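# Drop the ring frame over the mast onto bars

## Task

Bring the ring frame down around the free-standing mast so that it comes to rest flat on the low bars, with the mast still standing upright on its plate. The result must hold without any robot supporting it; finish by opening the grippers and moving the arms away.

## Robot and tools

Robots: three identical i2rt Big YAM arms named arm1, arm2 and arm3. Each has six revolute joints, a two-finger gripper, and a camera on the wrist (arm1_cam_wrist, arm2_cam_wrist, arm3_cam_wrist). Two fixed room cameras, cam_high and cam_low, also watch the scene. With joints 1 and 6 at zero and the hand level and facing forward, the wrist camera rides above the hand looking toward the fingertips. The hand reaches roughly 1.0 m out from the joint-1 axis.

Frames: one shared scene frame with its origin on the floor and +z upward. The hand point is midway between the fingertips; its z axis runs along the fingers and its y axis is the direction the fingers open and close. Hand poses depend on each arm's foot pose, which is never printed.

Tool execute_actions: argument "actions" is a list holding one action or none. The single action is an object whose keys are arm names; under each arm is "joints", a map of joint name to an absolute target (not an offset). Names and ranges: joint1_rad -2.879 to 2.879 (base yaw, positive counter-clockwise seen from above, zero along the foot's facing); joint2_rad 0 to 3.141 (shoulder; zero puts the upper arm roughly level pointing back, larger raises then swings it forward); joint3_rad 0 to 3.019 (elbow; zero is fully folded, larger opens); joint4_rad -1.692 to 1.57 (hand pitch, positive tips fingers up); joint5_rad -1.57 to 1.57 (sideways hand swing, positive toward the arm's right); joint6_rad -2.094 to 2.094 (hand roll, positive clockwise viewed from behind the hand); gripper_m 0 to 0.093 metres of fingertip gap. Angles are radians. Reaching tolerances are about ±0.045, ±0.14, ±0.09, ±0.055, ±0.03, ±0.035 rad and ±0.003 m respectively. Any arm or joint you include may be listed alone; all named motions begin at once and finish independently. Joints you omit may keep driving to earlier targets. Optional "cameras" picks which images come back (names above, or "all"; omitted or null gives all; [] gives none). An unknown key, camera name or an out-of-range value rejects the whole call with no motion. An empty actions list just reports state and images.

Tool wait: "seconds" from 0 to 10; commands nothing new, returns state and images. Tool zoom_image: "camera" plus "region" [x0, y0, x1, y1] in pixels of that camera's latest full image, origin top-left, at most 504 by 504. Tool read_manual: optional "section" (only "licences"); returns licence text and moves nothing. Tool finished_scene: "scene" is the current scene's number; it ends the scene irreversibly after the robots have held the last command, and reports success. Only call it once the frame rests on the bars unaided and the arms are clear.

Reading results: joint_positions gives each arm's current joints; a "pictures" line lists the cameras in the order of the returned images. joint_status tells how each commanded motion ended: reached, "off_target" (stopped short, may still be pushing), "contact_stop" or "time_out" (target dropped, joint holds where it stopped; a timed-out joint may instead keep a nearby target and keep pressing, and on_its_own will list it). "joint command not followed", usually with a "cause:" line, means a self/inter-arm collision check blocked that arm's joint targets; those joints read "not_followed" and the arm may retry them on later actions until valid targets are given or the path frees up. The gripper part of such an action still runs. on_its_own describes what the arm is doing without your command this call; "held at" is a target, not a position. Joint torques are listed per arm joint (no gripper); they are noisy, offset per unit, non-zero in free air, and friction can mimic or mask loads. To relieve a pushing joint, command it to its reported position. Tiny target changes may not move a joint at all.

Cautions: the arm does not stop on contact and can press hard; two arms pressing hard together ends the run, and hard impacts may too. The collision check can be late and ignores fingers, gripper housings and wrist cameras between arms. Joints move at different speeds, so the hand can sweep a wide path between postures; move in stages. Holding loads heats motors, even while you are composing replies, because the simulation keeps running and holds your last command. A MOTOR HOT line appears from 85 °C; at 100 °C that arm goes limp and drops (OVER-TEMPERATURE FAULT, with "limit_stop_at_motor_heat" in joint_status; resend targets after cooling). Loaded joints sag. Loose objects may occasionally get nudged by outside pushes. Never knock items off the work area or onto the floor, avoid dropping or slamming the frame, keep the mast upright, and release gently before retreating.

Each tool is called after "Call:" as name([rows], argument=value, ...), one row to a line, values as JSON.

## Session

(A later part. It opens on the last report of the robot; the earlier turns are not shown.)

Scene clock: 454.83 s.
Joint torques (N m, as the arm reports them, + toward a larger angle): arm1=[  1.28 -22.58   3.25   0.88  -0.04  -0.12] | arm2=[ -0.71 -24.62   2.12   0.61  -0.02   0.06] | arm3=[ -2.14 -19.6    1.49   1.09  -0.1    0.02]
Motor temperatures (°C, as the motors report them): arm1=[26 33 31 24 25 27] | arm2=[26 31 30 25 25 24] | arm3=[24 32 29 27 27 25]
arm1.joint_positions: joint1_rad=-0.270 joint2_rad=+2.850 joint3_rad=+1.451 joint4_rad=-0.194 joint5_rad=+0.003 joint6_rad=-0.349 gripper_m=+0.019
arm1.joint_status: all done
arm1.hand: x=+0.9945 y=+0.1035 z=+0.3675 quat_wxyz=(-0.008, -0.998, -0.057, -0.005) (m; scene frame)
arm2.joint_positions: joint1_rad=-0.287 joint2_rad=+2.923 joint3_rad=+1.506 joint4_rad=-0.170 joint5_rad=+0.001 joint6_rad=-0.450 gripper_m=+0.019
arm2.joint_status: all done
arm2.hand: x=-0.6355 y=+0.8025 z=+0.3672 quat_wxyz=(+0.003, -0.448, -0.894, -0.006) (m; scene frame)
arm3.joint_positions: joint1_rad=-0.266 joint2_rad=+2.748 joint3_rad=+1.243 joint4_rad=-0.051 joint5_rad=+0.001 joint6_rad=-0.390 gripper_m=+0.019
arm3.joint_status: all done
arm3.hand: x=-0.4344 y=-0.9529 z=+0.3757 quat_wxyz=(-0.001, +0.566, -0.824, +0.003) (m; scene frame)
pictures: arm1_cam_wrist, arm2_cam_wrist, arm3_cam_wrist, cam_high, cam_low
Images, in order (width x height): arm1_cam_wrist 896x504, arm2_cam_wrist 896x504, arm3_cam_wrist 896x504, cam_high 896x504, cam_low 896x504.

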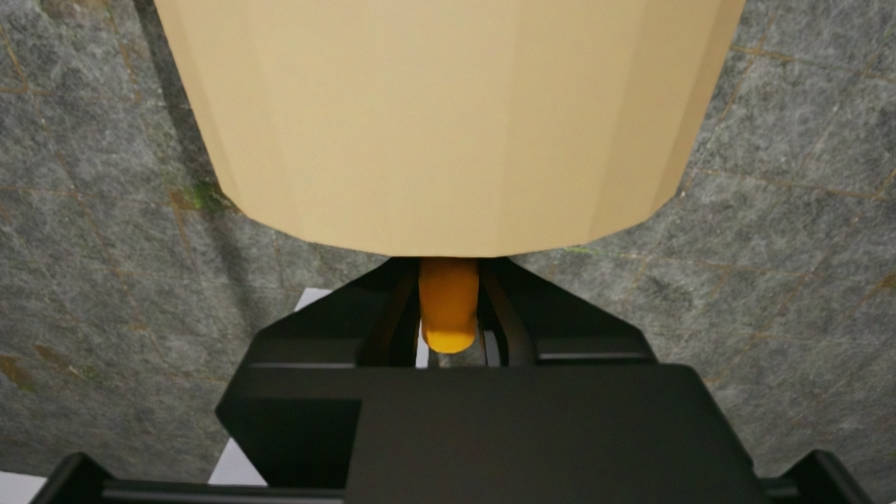

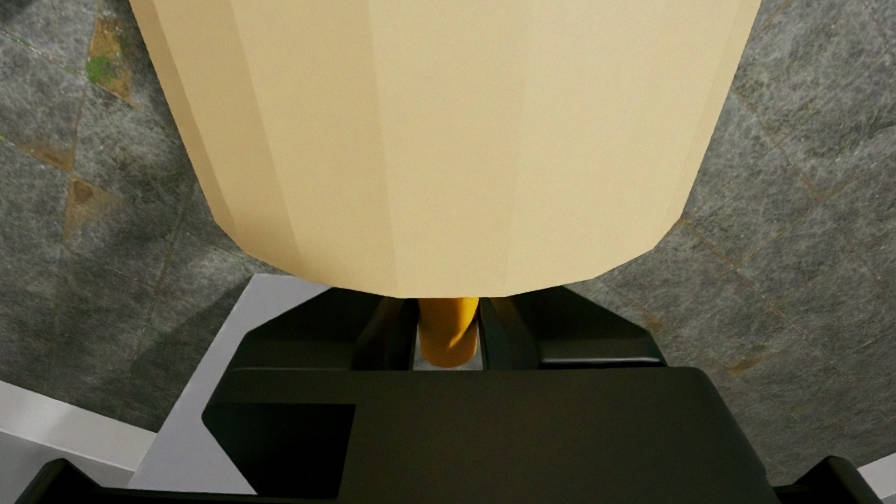

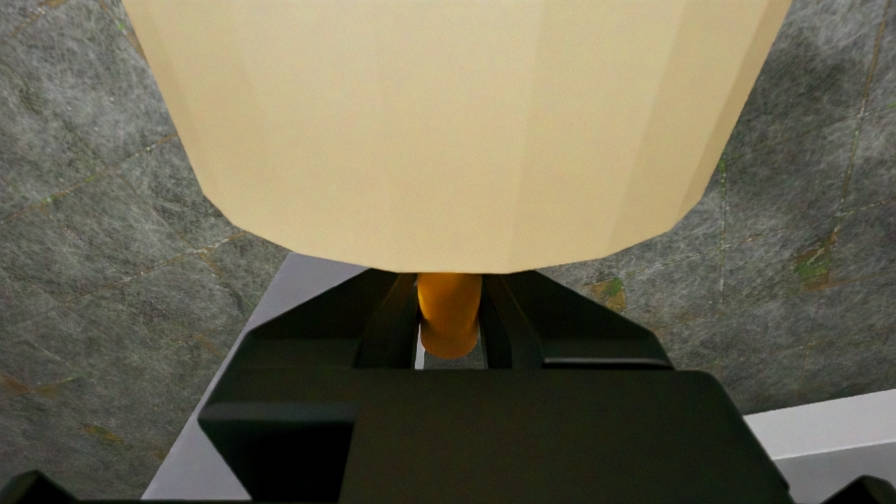

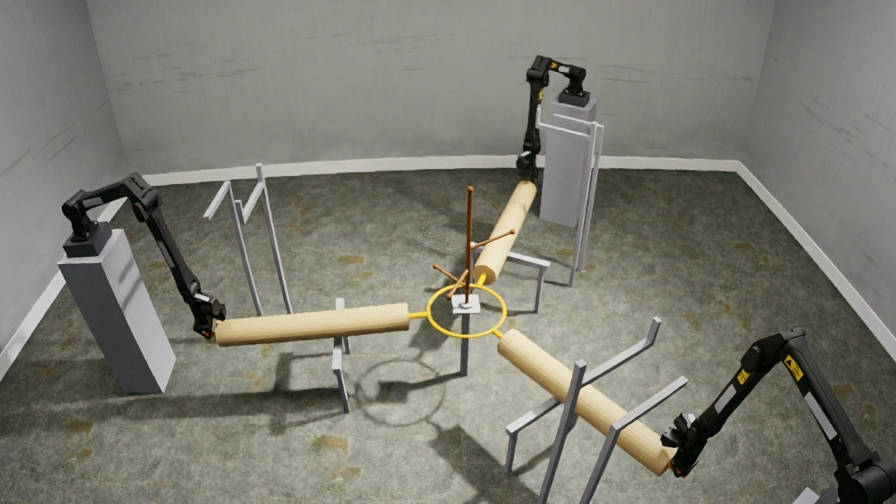

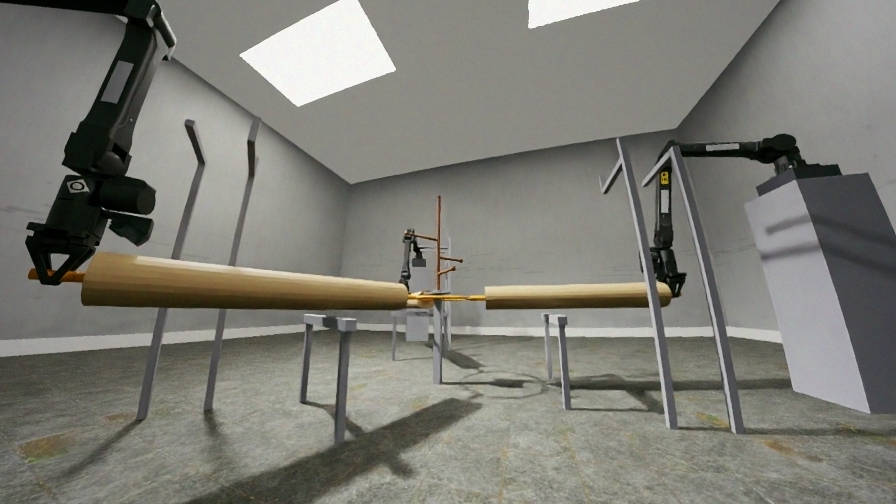

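Call:
execute_actions([
  {"arm1":{"joints":{"joint2_rad":2.853,"joint3_rad":1.518}},"arm2":{"joints":{"joint2_rad":2.935,"joint3_rad":1.568}},"arm3":{"joints":{"joint2_rad":2.768,"joint3_rad":1.303}}},
], cameras=["cam_high","cam_low"])

Scene clock: 458.50 s.
Joint torques (N m, as the arm reports them, + toward a larger angle): arm1=[  1.23 -21.07   5.56   0.83  -0.06  -0.09] | arm2=[ -0.78 -22.9    4.31   0.76  -0.12   0.09] | arm3=[ -2.23 -18.52   2.86   1.    -0.1    0.02]
Motor temperatures (°C, as the motors report them): arm1=[26 33 31 24 25 27] | arm2=[26 31 30 25 25 24] | arm3=[24 32 29 27 27 25]
arm1.joint_positions: joint1_rad=-0.272 joint2_rad=+2.876 joint3_rad=+1.479 joint4_rad=-0.194 joint5_rad=+0.004 joint6_rad=-0.351 gripper_m=+0.019
arm1.joint_status: all done
arm1.hand: x=+0.9925 y=+0.1047 z=+0.3577 quat_wxyz=(-0.008, -0.998, -0.057, -0.005) (m; scene frame)
arm2.joint_positions: joint1_rad=-0.289 joint2_rad=+2.951 joint3_rad=+1.535 joint4_rad=-0.170 joint5_rad=+0.002 joint6_rad=-0.452 gripper_m=+0.019
arm2.joint_status: all done
arm2.hand: x=-0.6365 y=+0.8015 z=+0.3565 quat_wxyz=(+0.003, -0.447, -0.894, -0.006) (m; scene frame)
arm3.joint_positions: joint1_rad=-0.266 joint2_rad=+2.783 joint3_rad=+1.275 joint4_rad=-0.051 joint5_rad=+0.002 joint6_rad=-0.391 gripper_m=+0.019
arm3.joint_status: all done
arm3.hand: x=-0.4336 y=-0.9522 z=+0.3625 quat_wxyz=(+0.001, +0.566, -0.824, +0.004) (m; scene frame)
pictures: cam_high, cam_low
Images, in order (width x height): cam_high 896x504, cam_low 896x504.

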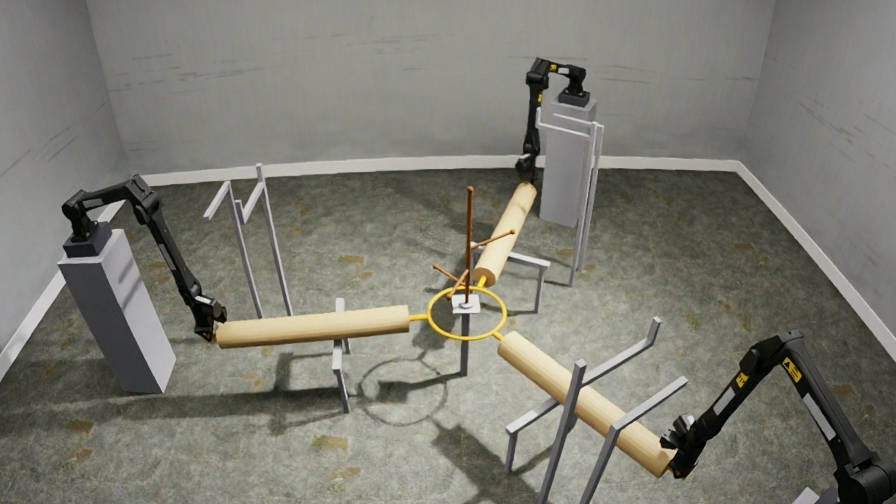

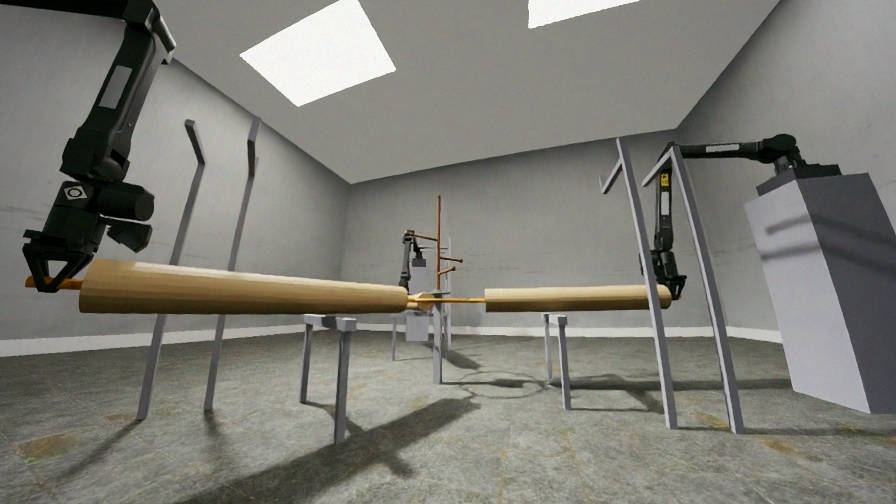

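Call:
execute_actions([
  {"arm1":{"joints":{"joint2_rad":2.888,"joint3_rad":1.548}},"arm2":{"joints":{"joint2_rad":2.970,"joint3_rad":1.600}},"arm3":{"joints":{"joint2_rad":2.803,"joint3_rad":1.335}}},
], cameras=["cam_high","cam_low"])

Scene clock: 460.77 s.
Joint torques (N m, as the arm reports them, + toward a larger angle): arm1=[  1.04 -20.36   6.06   0.88  -0.12  -0.08] | arm2=[ -0.34 -21.65   4.71   0.69  -0.08   0.07] | arm3=[ -2.31 -17.59   3.73   1.2   -0.11   0.02]
Motor temperatures (°C, as the motors report them): arm1=[26 33 31 24 25 27] | arm2=[26 31 30 25 25 24] | arm3=[24 32 29 27 27 25]
arm1.joint_positions: joint1_rad=-0.272 joint2_rad=+2.902 joint3_rad=+1.504 joint4_rad=-0.194 joint5_rad=+0.005 joint6_rad=-0.352 gripper_m=+0.019
arm1.joint_status: all done
arm1.hand: x=+0.9922 y=+0.1051 z=+0.3476 quat_wxyz=(-0.007, -0.998, -0.057, -0.005) (m; scene frame)
arm2.joint_positions: joint1_rad=-0.290 joint2_rad=+2.978 joint3_rad=+1.562 joint4_rad=-0.170 joint5_rad=+0.002 joint6_rad=-0.454 gripper_m=+0.019
arm2.joint_status: all done
arm2.hand: x=-0.6371 y=+0.8014 z=+0.3462 quat_wxyz=(+0.004, -0.447, -0.894, -0.006) (m; scene frame)
arm3.joint_positions: joint1_rad=-0.266 joint2_rad=+2.804 joint3_rad=+1.296 joint4_rad=-0.054 joint5_rad=+0.002 joint6_rad=-0.392 gripper_m=+0.019
arm3.joint_status: all done
arm3.hand: x=-0.4333 y=-0.9520 z=+0.3546 quat_wxyz=(+0.002, +0.567, -0.824, +0.004) (m; scene frame)
pictures: cam_high, cam_low
Images, in order (width x height): cam_high 896x504, cam_low 896x504.

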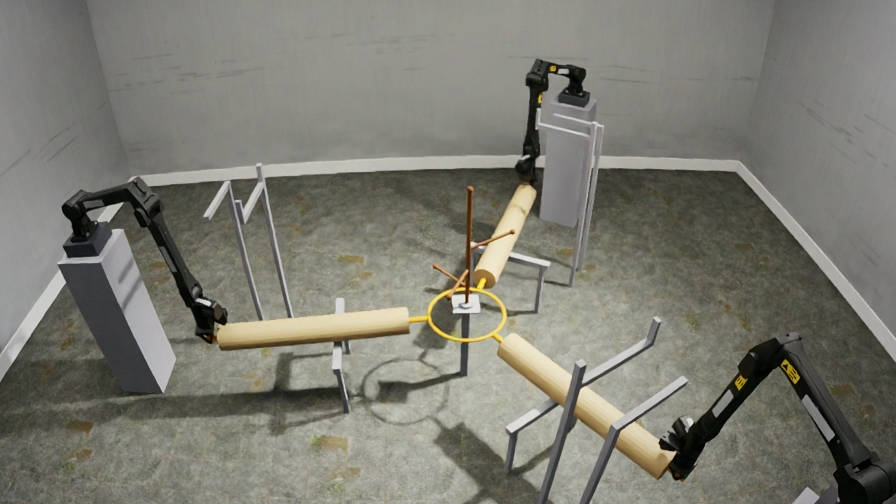

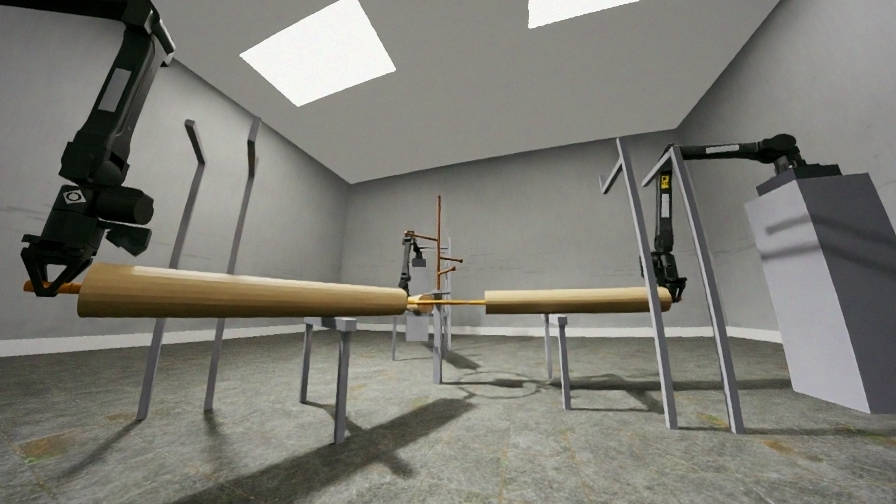

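Call:
execute_actions([
  {"arm1":{"joints":{"joint2_rad":2.918,"joint3_rad":1.565}},"arm2":{"joints":{"joint2_rad":3.000,"joint3_rad":1.620}},"arm3":{"joints":{"joint2_rad":2.833,"joint3_rad":1.352}}},
], cameras=["cam_high","cam_low"])

Scene clock: 462.97 s.
Joint torques (N m, as the arm reports them, + toward a larger angle): arm1=[  1.32 -17.95   7.51   1.01  -0.11  -0.08] | arm2=[ -0.62 -18.94   6.29   0.85  -0.09   0.08] | arm3=[ -2.33 -15.65   4.99   1.19  -0.11   0.03]
Motor temperatures (°C, as the motors report them): arm1=[26 33 31 24 25 27] | arm2=[26 31 30 25 25 24] | arm3=[24 32 29 27 27 25]
arm1.joint_positions: joint1_rad=-0.272 joint2_rad=+2.903 joint3_rad=+1.506 joint4_rad=-0.197 joint5_rad=+0.005 joint6_rad=-0.352 gripper_m=+0.019
arm1.joint_status: all done
arm1.hand: x=+0.9923 y=+0.1050 z=+0.3473 quat_wxyz=(-0.007, -0.998, -0.057, -0.006) (m; scene frame)
arm2.joint_positions: joint1_rad=-0.290 joint2_rad=+2.978 joint3_rad=+1.564 joint4_rad=-0.174 joint5_rad=+0.002 joint6_rad=-0.454 gripper_m=+0.019
arm2.joint_status: all done
arm2.hand: x=-0.6370 y=+0.8013 z=+0.3460 quat_wxyz=(+0.004, -0.447, -0.894, -0.006) (m; scene frame)
arm3.joint_positions: joint1_rad=-0.266 joint2_rad=+2.805 joint3_rad=+1.296 joint4_rad=-0.054 joint5_rad=+0.002 joint6_rad=-0.392 gripper_m=+0.019
arm3.joint_status: all done
arm3.hand: x=-0.4336 y=-0.9523 z=+0.3541 quat_wxyz=(+0.003, +0.567, -0.824, +0.004) (m; scene frame)
pictures: cam_high, cam_low
Images, in order (width x height): cam_high 896x504, cam_low 896x504.

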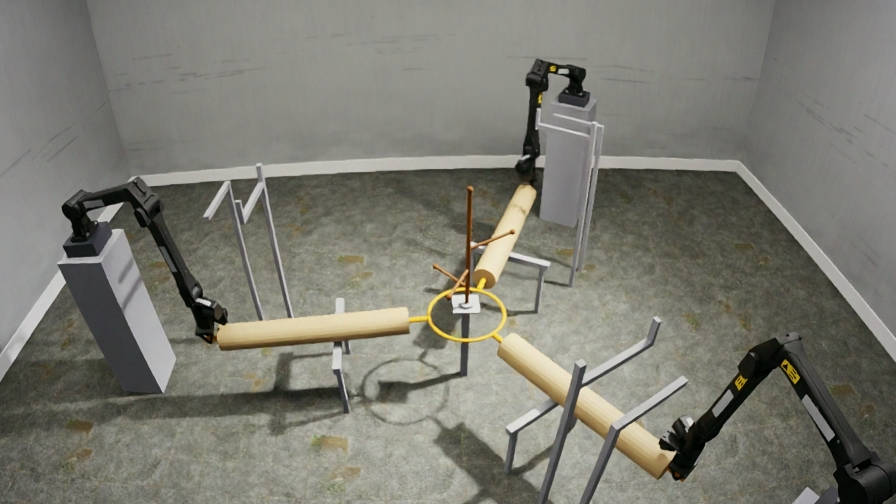

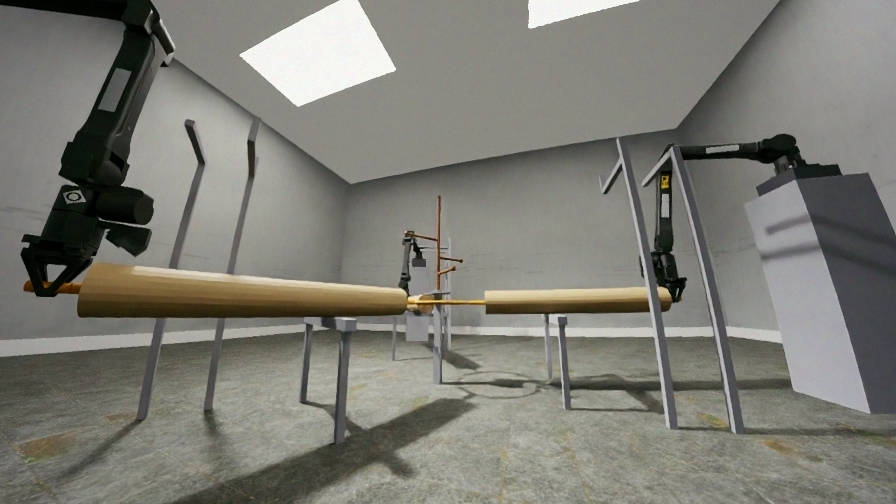

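Call:
execute_actions([
  {"arm1":{"joints":{"joint2_rad":2.91,"joint3_rad":1.500,"gripper_m":0.07}},"arm2":{"joints":{"joint2_rad":2.985,"joint3_rad":1.558,"gripper_m":0.07}},"arm3":{"joints":{"joint2_rad":2.812,"joint3_rad":1.290,"gripper_m":0.07}}},
])

Scene clock: 466.77 s.
Joint torques (N m, as the arm reports them, + toward a larger angle): arm1=[  1.45 -18.82   1.95   0.96  -0.05  -0.06] | arm2=[ -1.01 -20.34   0.89   0.8   -0.12   0.1 ] | arm3=[ -2.24 -17.13   0.52   0.94  -0.11   0.02]
Motor temperatures (°C, as the motors report them): arm1=[26 33 31 24 25 27] | arm2=[26 31 30 25 25 24] | arm3=[24 31 29 27 27 25]
arm1.joint_positions: joint1_rad=-0.272 joint2_rad=+2.903 joint3_rad=+1.502 joint4_rad=-0.196 joint5_rad=+0.003 joint6_rad=-0.352 gripper_m=+0.070
arm1.joint_status: all done
arm1.hand: x=+0.9945 y=+0.1042 z=+0.3471 quat_wxyz=(-0.009, -0.998, -0.057, -0.007) (m; scene frame)
arm2.joint_positions: joint1_rad=-0.290 joint2_rad=+2.978 joint3_rad=+1.564 joint4_rad=-0.170 joint5_rad=+0.002 joint6_rad=-0.454 gripper_m=+0.070
arm2.joint_status: all done
arm2.hand: x=-0.6369 y=+0.8007 z=+0.3460 quat_wxyz=(+0.003, -0.447, -0.894, -0.005) (m; scene frame)
arm3.joint_positions: joint1_rad=-0.266 joint2_rad=+2.805 joint3_rad=+1.294 joint4_rad=-0.048 joint5_rad=+0.002 joint6_rad=-0.392 gripper_m=+0.070
arm3.joint_status: all done
arm3.hand: x=-0.4338 y=-0.9525 z=+0.3541 quat_wxyz=(+0.001, +0.567, -0.824, +0.004) (m; scene frame)
pictures: arm1_cam_wrist, arm2_cam_wrist, arm3_cam_wrist, cam_high, cam_low
Images, in order (width x height): arm1_cam_wrist 896x504, arm2_cam_wrist 896x504, arm3_cam_wrist 896x504, cam_high 896x504, cam_low 896x504.

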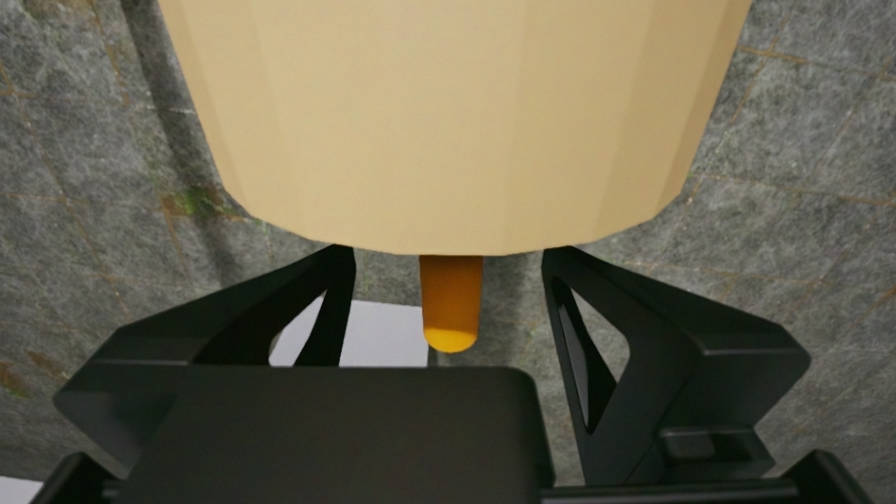

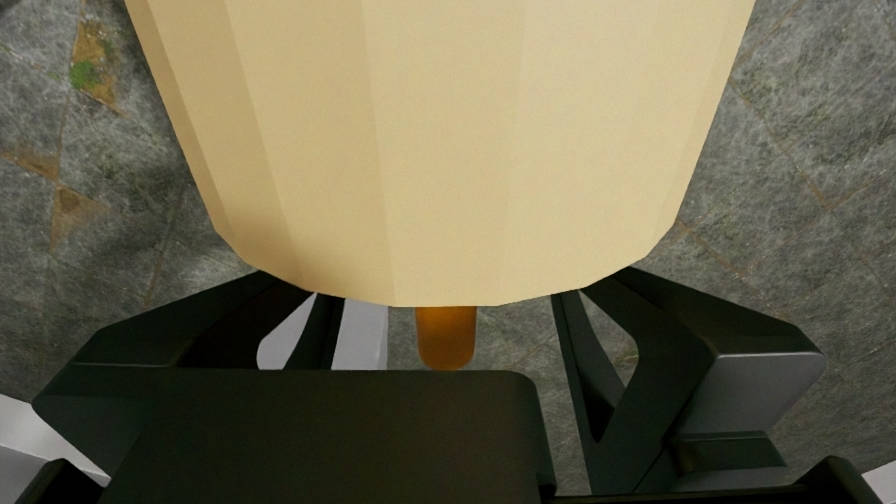

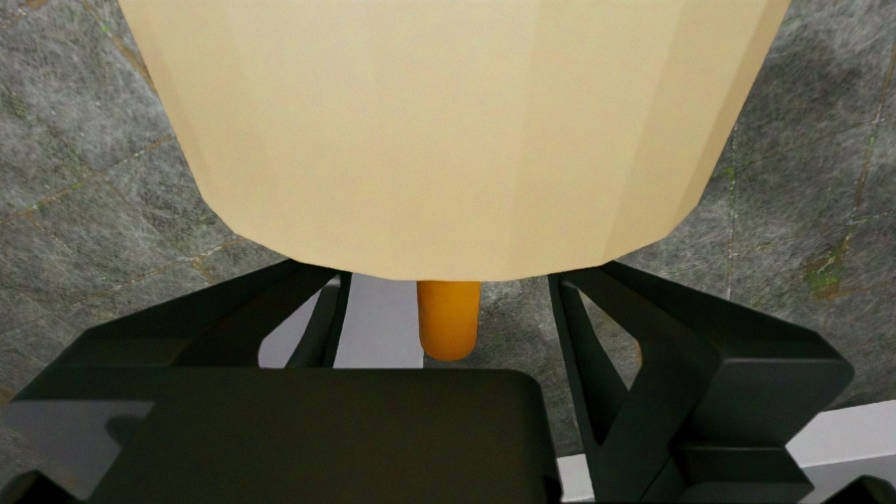

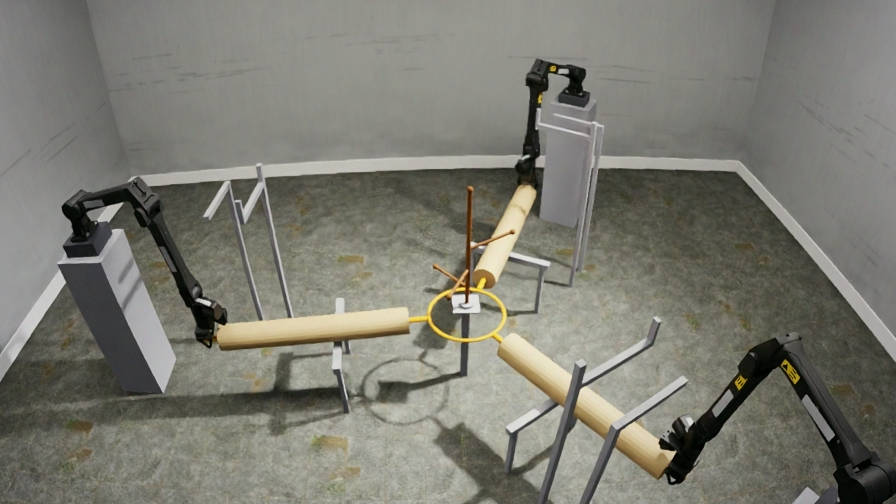

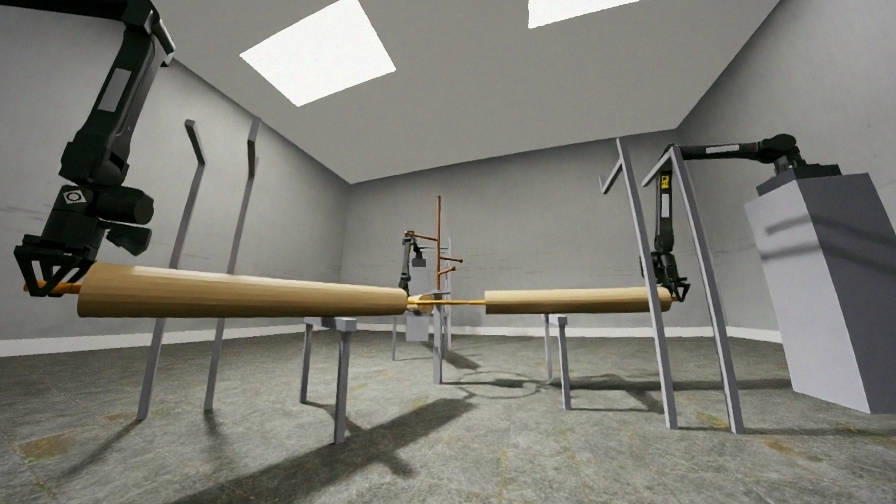

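Call:
execute_actions([
  {"arm1":{"joints":{"joint2_rad":2.55,"joint3_rad":1.03}},"arm2":{"joints":{"joint2_rad":2.63,"joint3_rad":1.09}},"arm3":{"joints":{"joint2_rad":2.45,"joint3_rad":0.85}}},
], cameras=["cam_high","cam_low"])

Scene clock: 473.10 s.
Joint torques (N m, as the arm reports them, + toward a larger angle): arm1=[  1.47 -15.32   1.08   0.53  -0.04  -0.09] | arm2=[ -0.58 -17.19   0.26   0.28  -0.13   0.07] | arm3=[ -2.12 -13.44   0.21   0.71  -0.12   0.03]
Motor temperatures (°C, as the motors report them): arm1=[26 33 31 24 25 27] | arm2=[26 31 30 25 25 24] | arm3=[24 31 29 27 27 25]
arm1.joint_positions: joint1_rad=-0.272 joint2_rad=+2.544 joint3_rad=+1.028 joint4_rad=-0.193 joint5_rad=+0.003 joint6_rad=-0.352 gripper_m=+0.070
arm1.joint_status: all done
arm1.hand: x=+1.0967 y=+0.0814 z=+0.4772 quat_wxyz=(-0.025, -0.996, -0.057, -0.061) (m; scene frame)
arm2.joint_positions: joint1_rad=-0.290 joint2_rad=+2.618 joint3_rad=+1.091 joint4_rad=-0.168 joint5_rad=+0.002 joint6_rad=-0.454 gripper_m=+0.070
arm2.joint_status: all done
arm2.hand: x=-0.6548 y=+0.8917 z=+0.4793 quat_wxyz=(+0.037, -0.446, -0.893, -0.049) (m; scene frame)
arm3.joint_positions: joint1_rad=-0.266 joint2_rad=+2.430 joint3_rad=+0.848 joint4_rad=-0.046 joint5_rad=+0.002 joint6_rad=-0.392 gripper_m=+0.070
arm3.joint_status: all done
arm3.hand: x=-0.4964 y=-1.0176 z=+0.4901 quat_wxyz=(+0.035, +0.566, -0.823, +0.011) (m; scene frame)
pictures: cam_high, cam_low
Images, in order (width x height): cam_high 896x504, cam_low 896x504.

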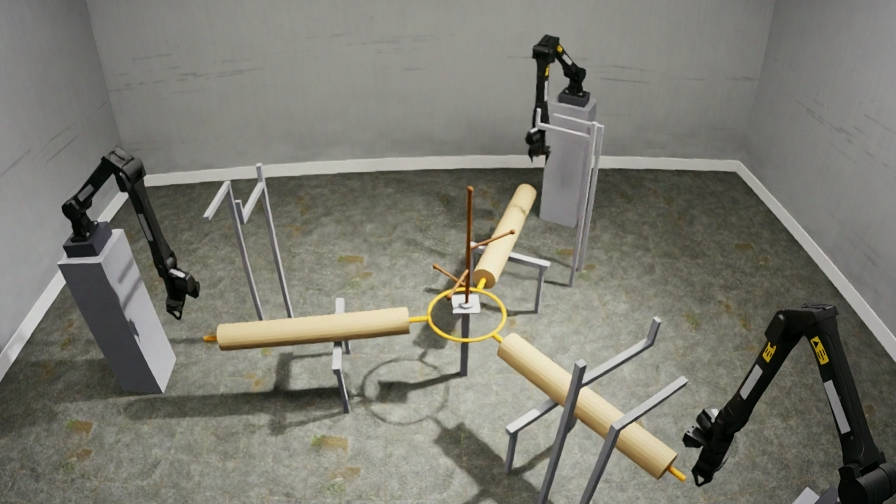

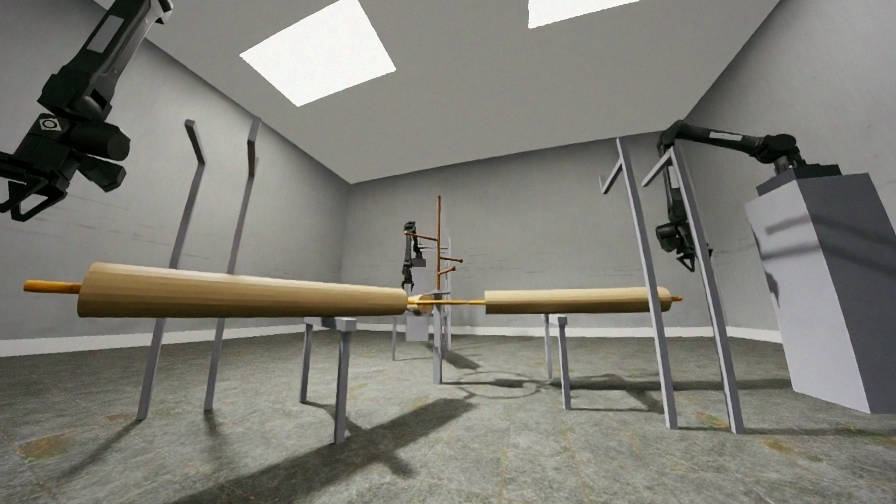

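Call:
execute_actions([
  {"arm1":{"joints":{"joint1_rad":-0.6,"joint2_rad":2.0,"joint3_rad":0.75,"joint4_rad":-0.35}},"arm2":{"joints":{"joint1_rad":-0.6,"joint2_rad":2.0,"joint3_rad":0.75,"joint4_rad":-0.35}},"arm3":{"joints":{"joint1_rad":-0.6,"joint2_rad":2.0,"joint3_rad":0.75,"joint4_rad":-0.35}}},
], cameras=["cam_high","cam_low"])

Scene clock: 478.17 s.
Joint torques (N m, as the arm reports them, + toward a larger angle): arm1=[  1.85 -13.65   3.52   0.21   0.02  -0.08] | arm2=[ -0.16 -13.78   2.67   0.11  -0.06   0.09] | arm3=[ -1.54 -12.02   3.1   -0.02  -0.12   0.04]
Motor temperatures (°C, as the motors report them): arm1=[26 32 30 24 25 27] | arm2=[26 31 29 25 25 24] | arm3=[24 31 29 27 27 25]
arm1.joint_positions: joint1_rad=-0.607 joint2_rad=+1.999 joint3_rad=+0.749 joint4_rad=-0.343 joint5_rad=+0.001 joint6_rad=-0.352 gripper_m=+0.070
arm1.joint_status: all done
arm1.hand: x=+1.1492 y=+0.1914 z=+0.6513 quat_wxyz=(-0.011, -0.994, +0.110, -0.005) (m; scene frame)
arm2.joint_positions: joint1_rad=-0.606 joint2_rad=+1.990 joint3_rad=+0.756 joint4_rad=-0.344 joint5_rad=+0.001 joint6_rad=-0.454 gripper_m=+0.070
arm2.joint_status: all done
arm2.hand: x=-0.7706 y=+0.8956 z=+0.6861 quat_wxyz=(+0.000, -0.582, -0.813, -0.003) (m; scene frame)
arm3.joint_positions: joint1_rad=-0.608 joint2_rad=+1.978 joint3_rad=+0.752 joint4_rad=-0.341 joint5_rad=+0.002 joint6_rad=-0.392 gripper_m=+0.070
arm3.joint_status: all done
arm3.hand: x=-0.4010 y=-1.0932 z=+0.6378 quat_wxyz=(+0.004, +0.418, -0.908, +0.006) (m; scene frame)
pictures: cam_high, cam_low
Images, in order (width x height): cam_high 896x504, cam_low 896x504.

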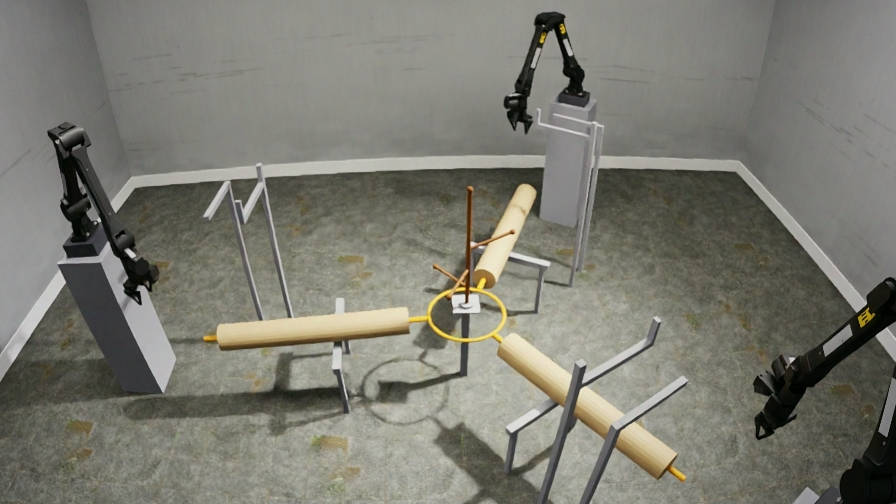

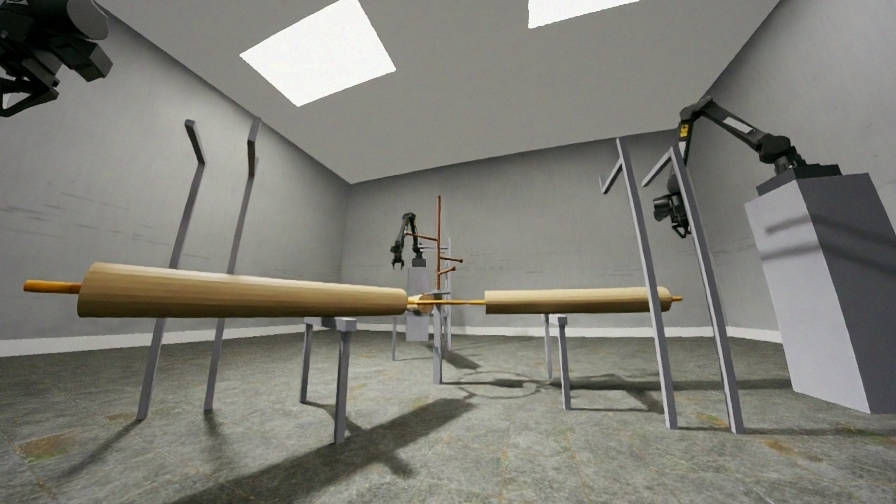

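Call:
finished_scene(scene=1)

The scene is finished: the task was done.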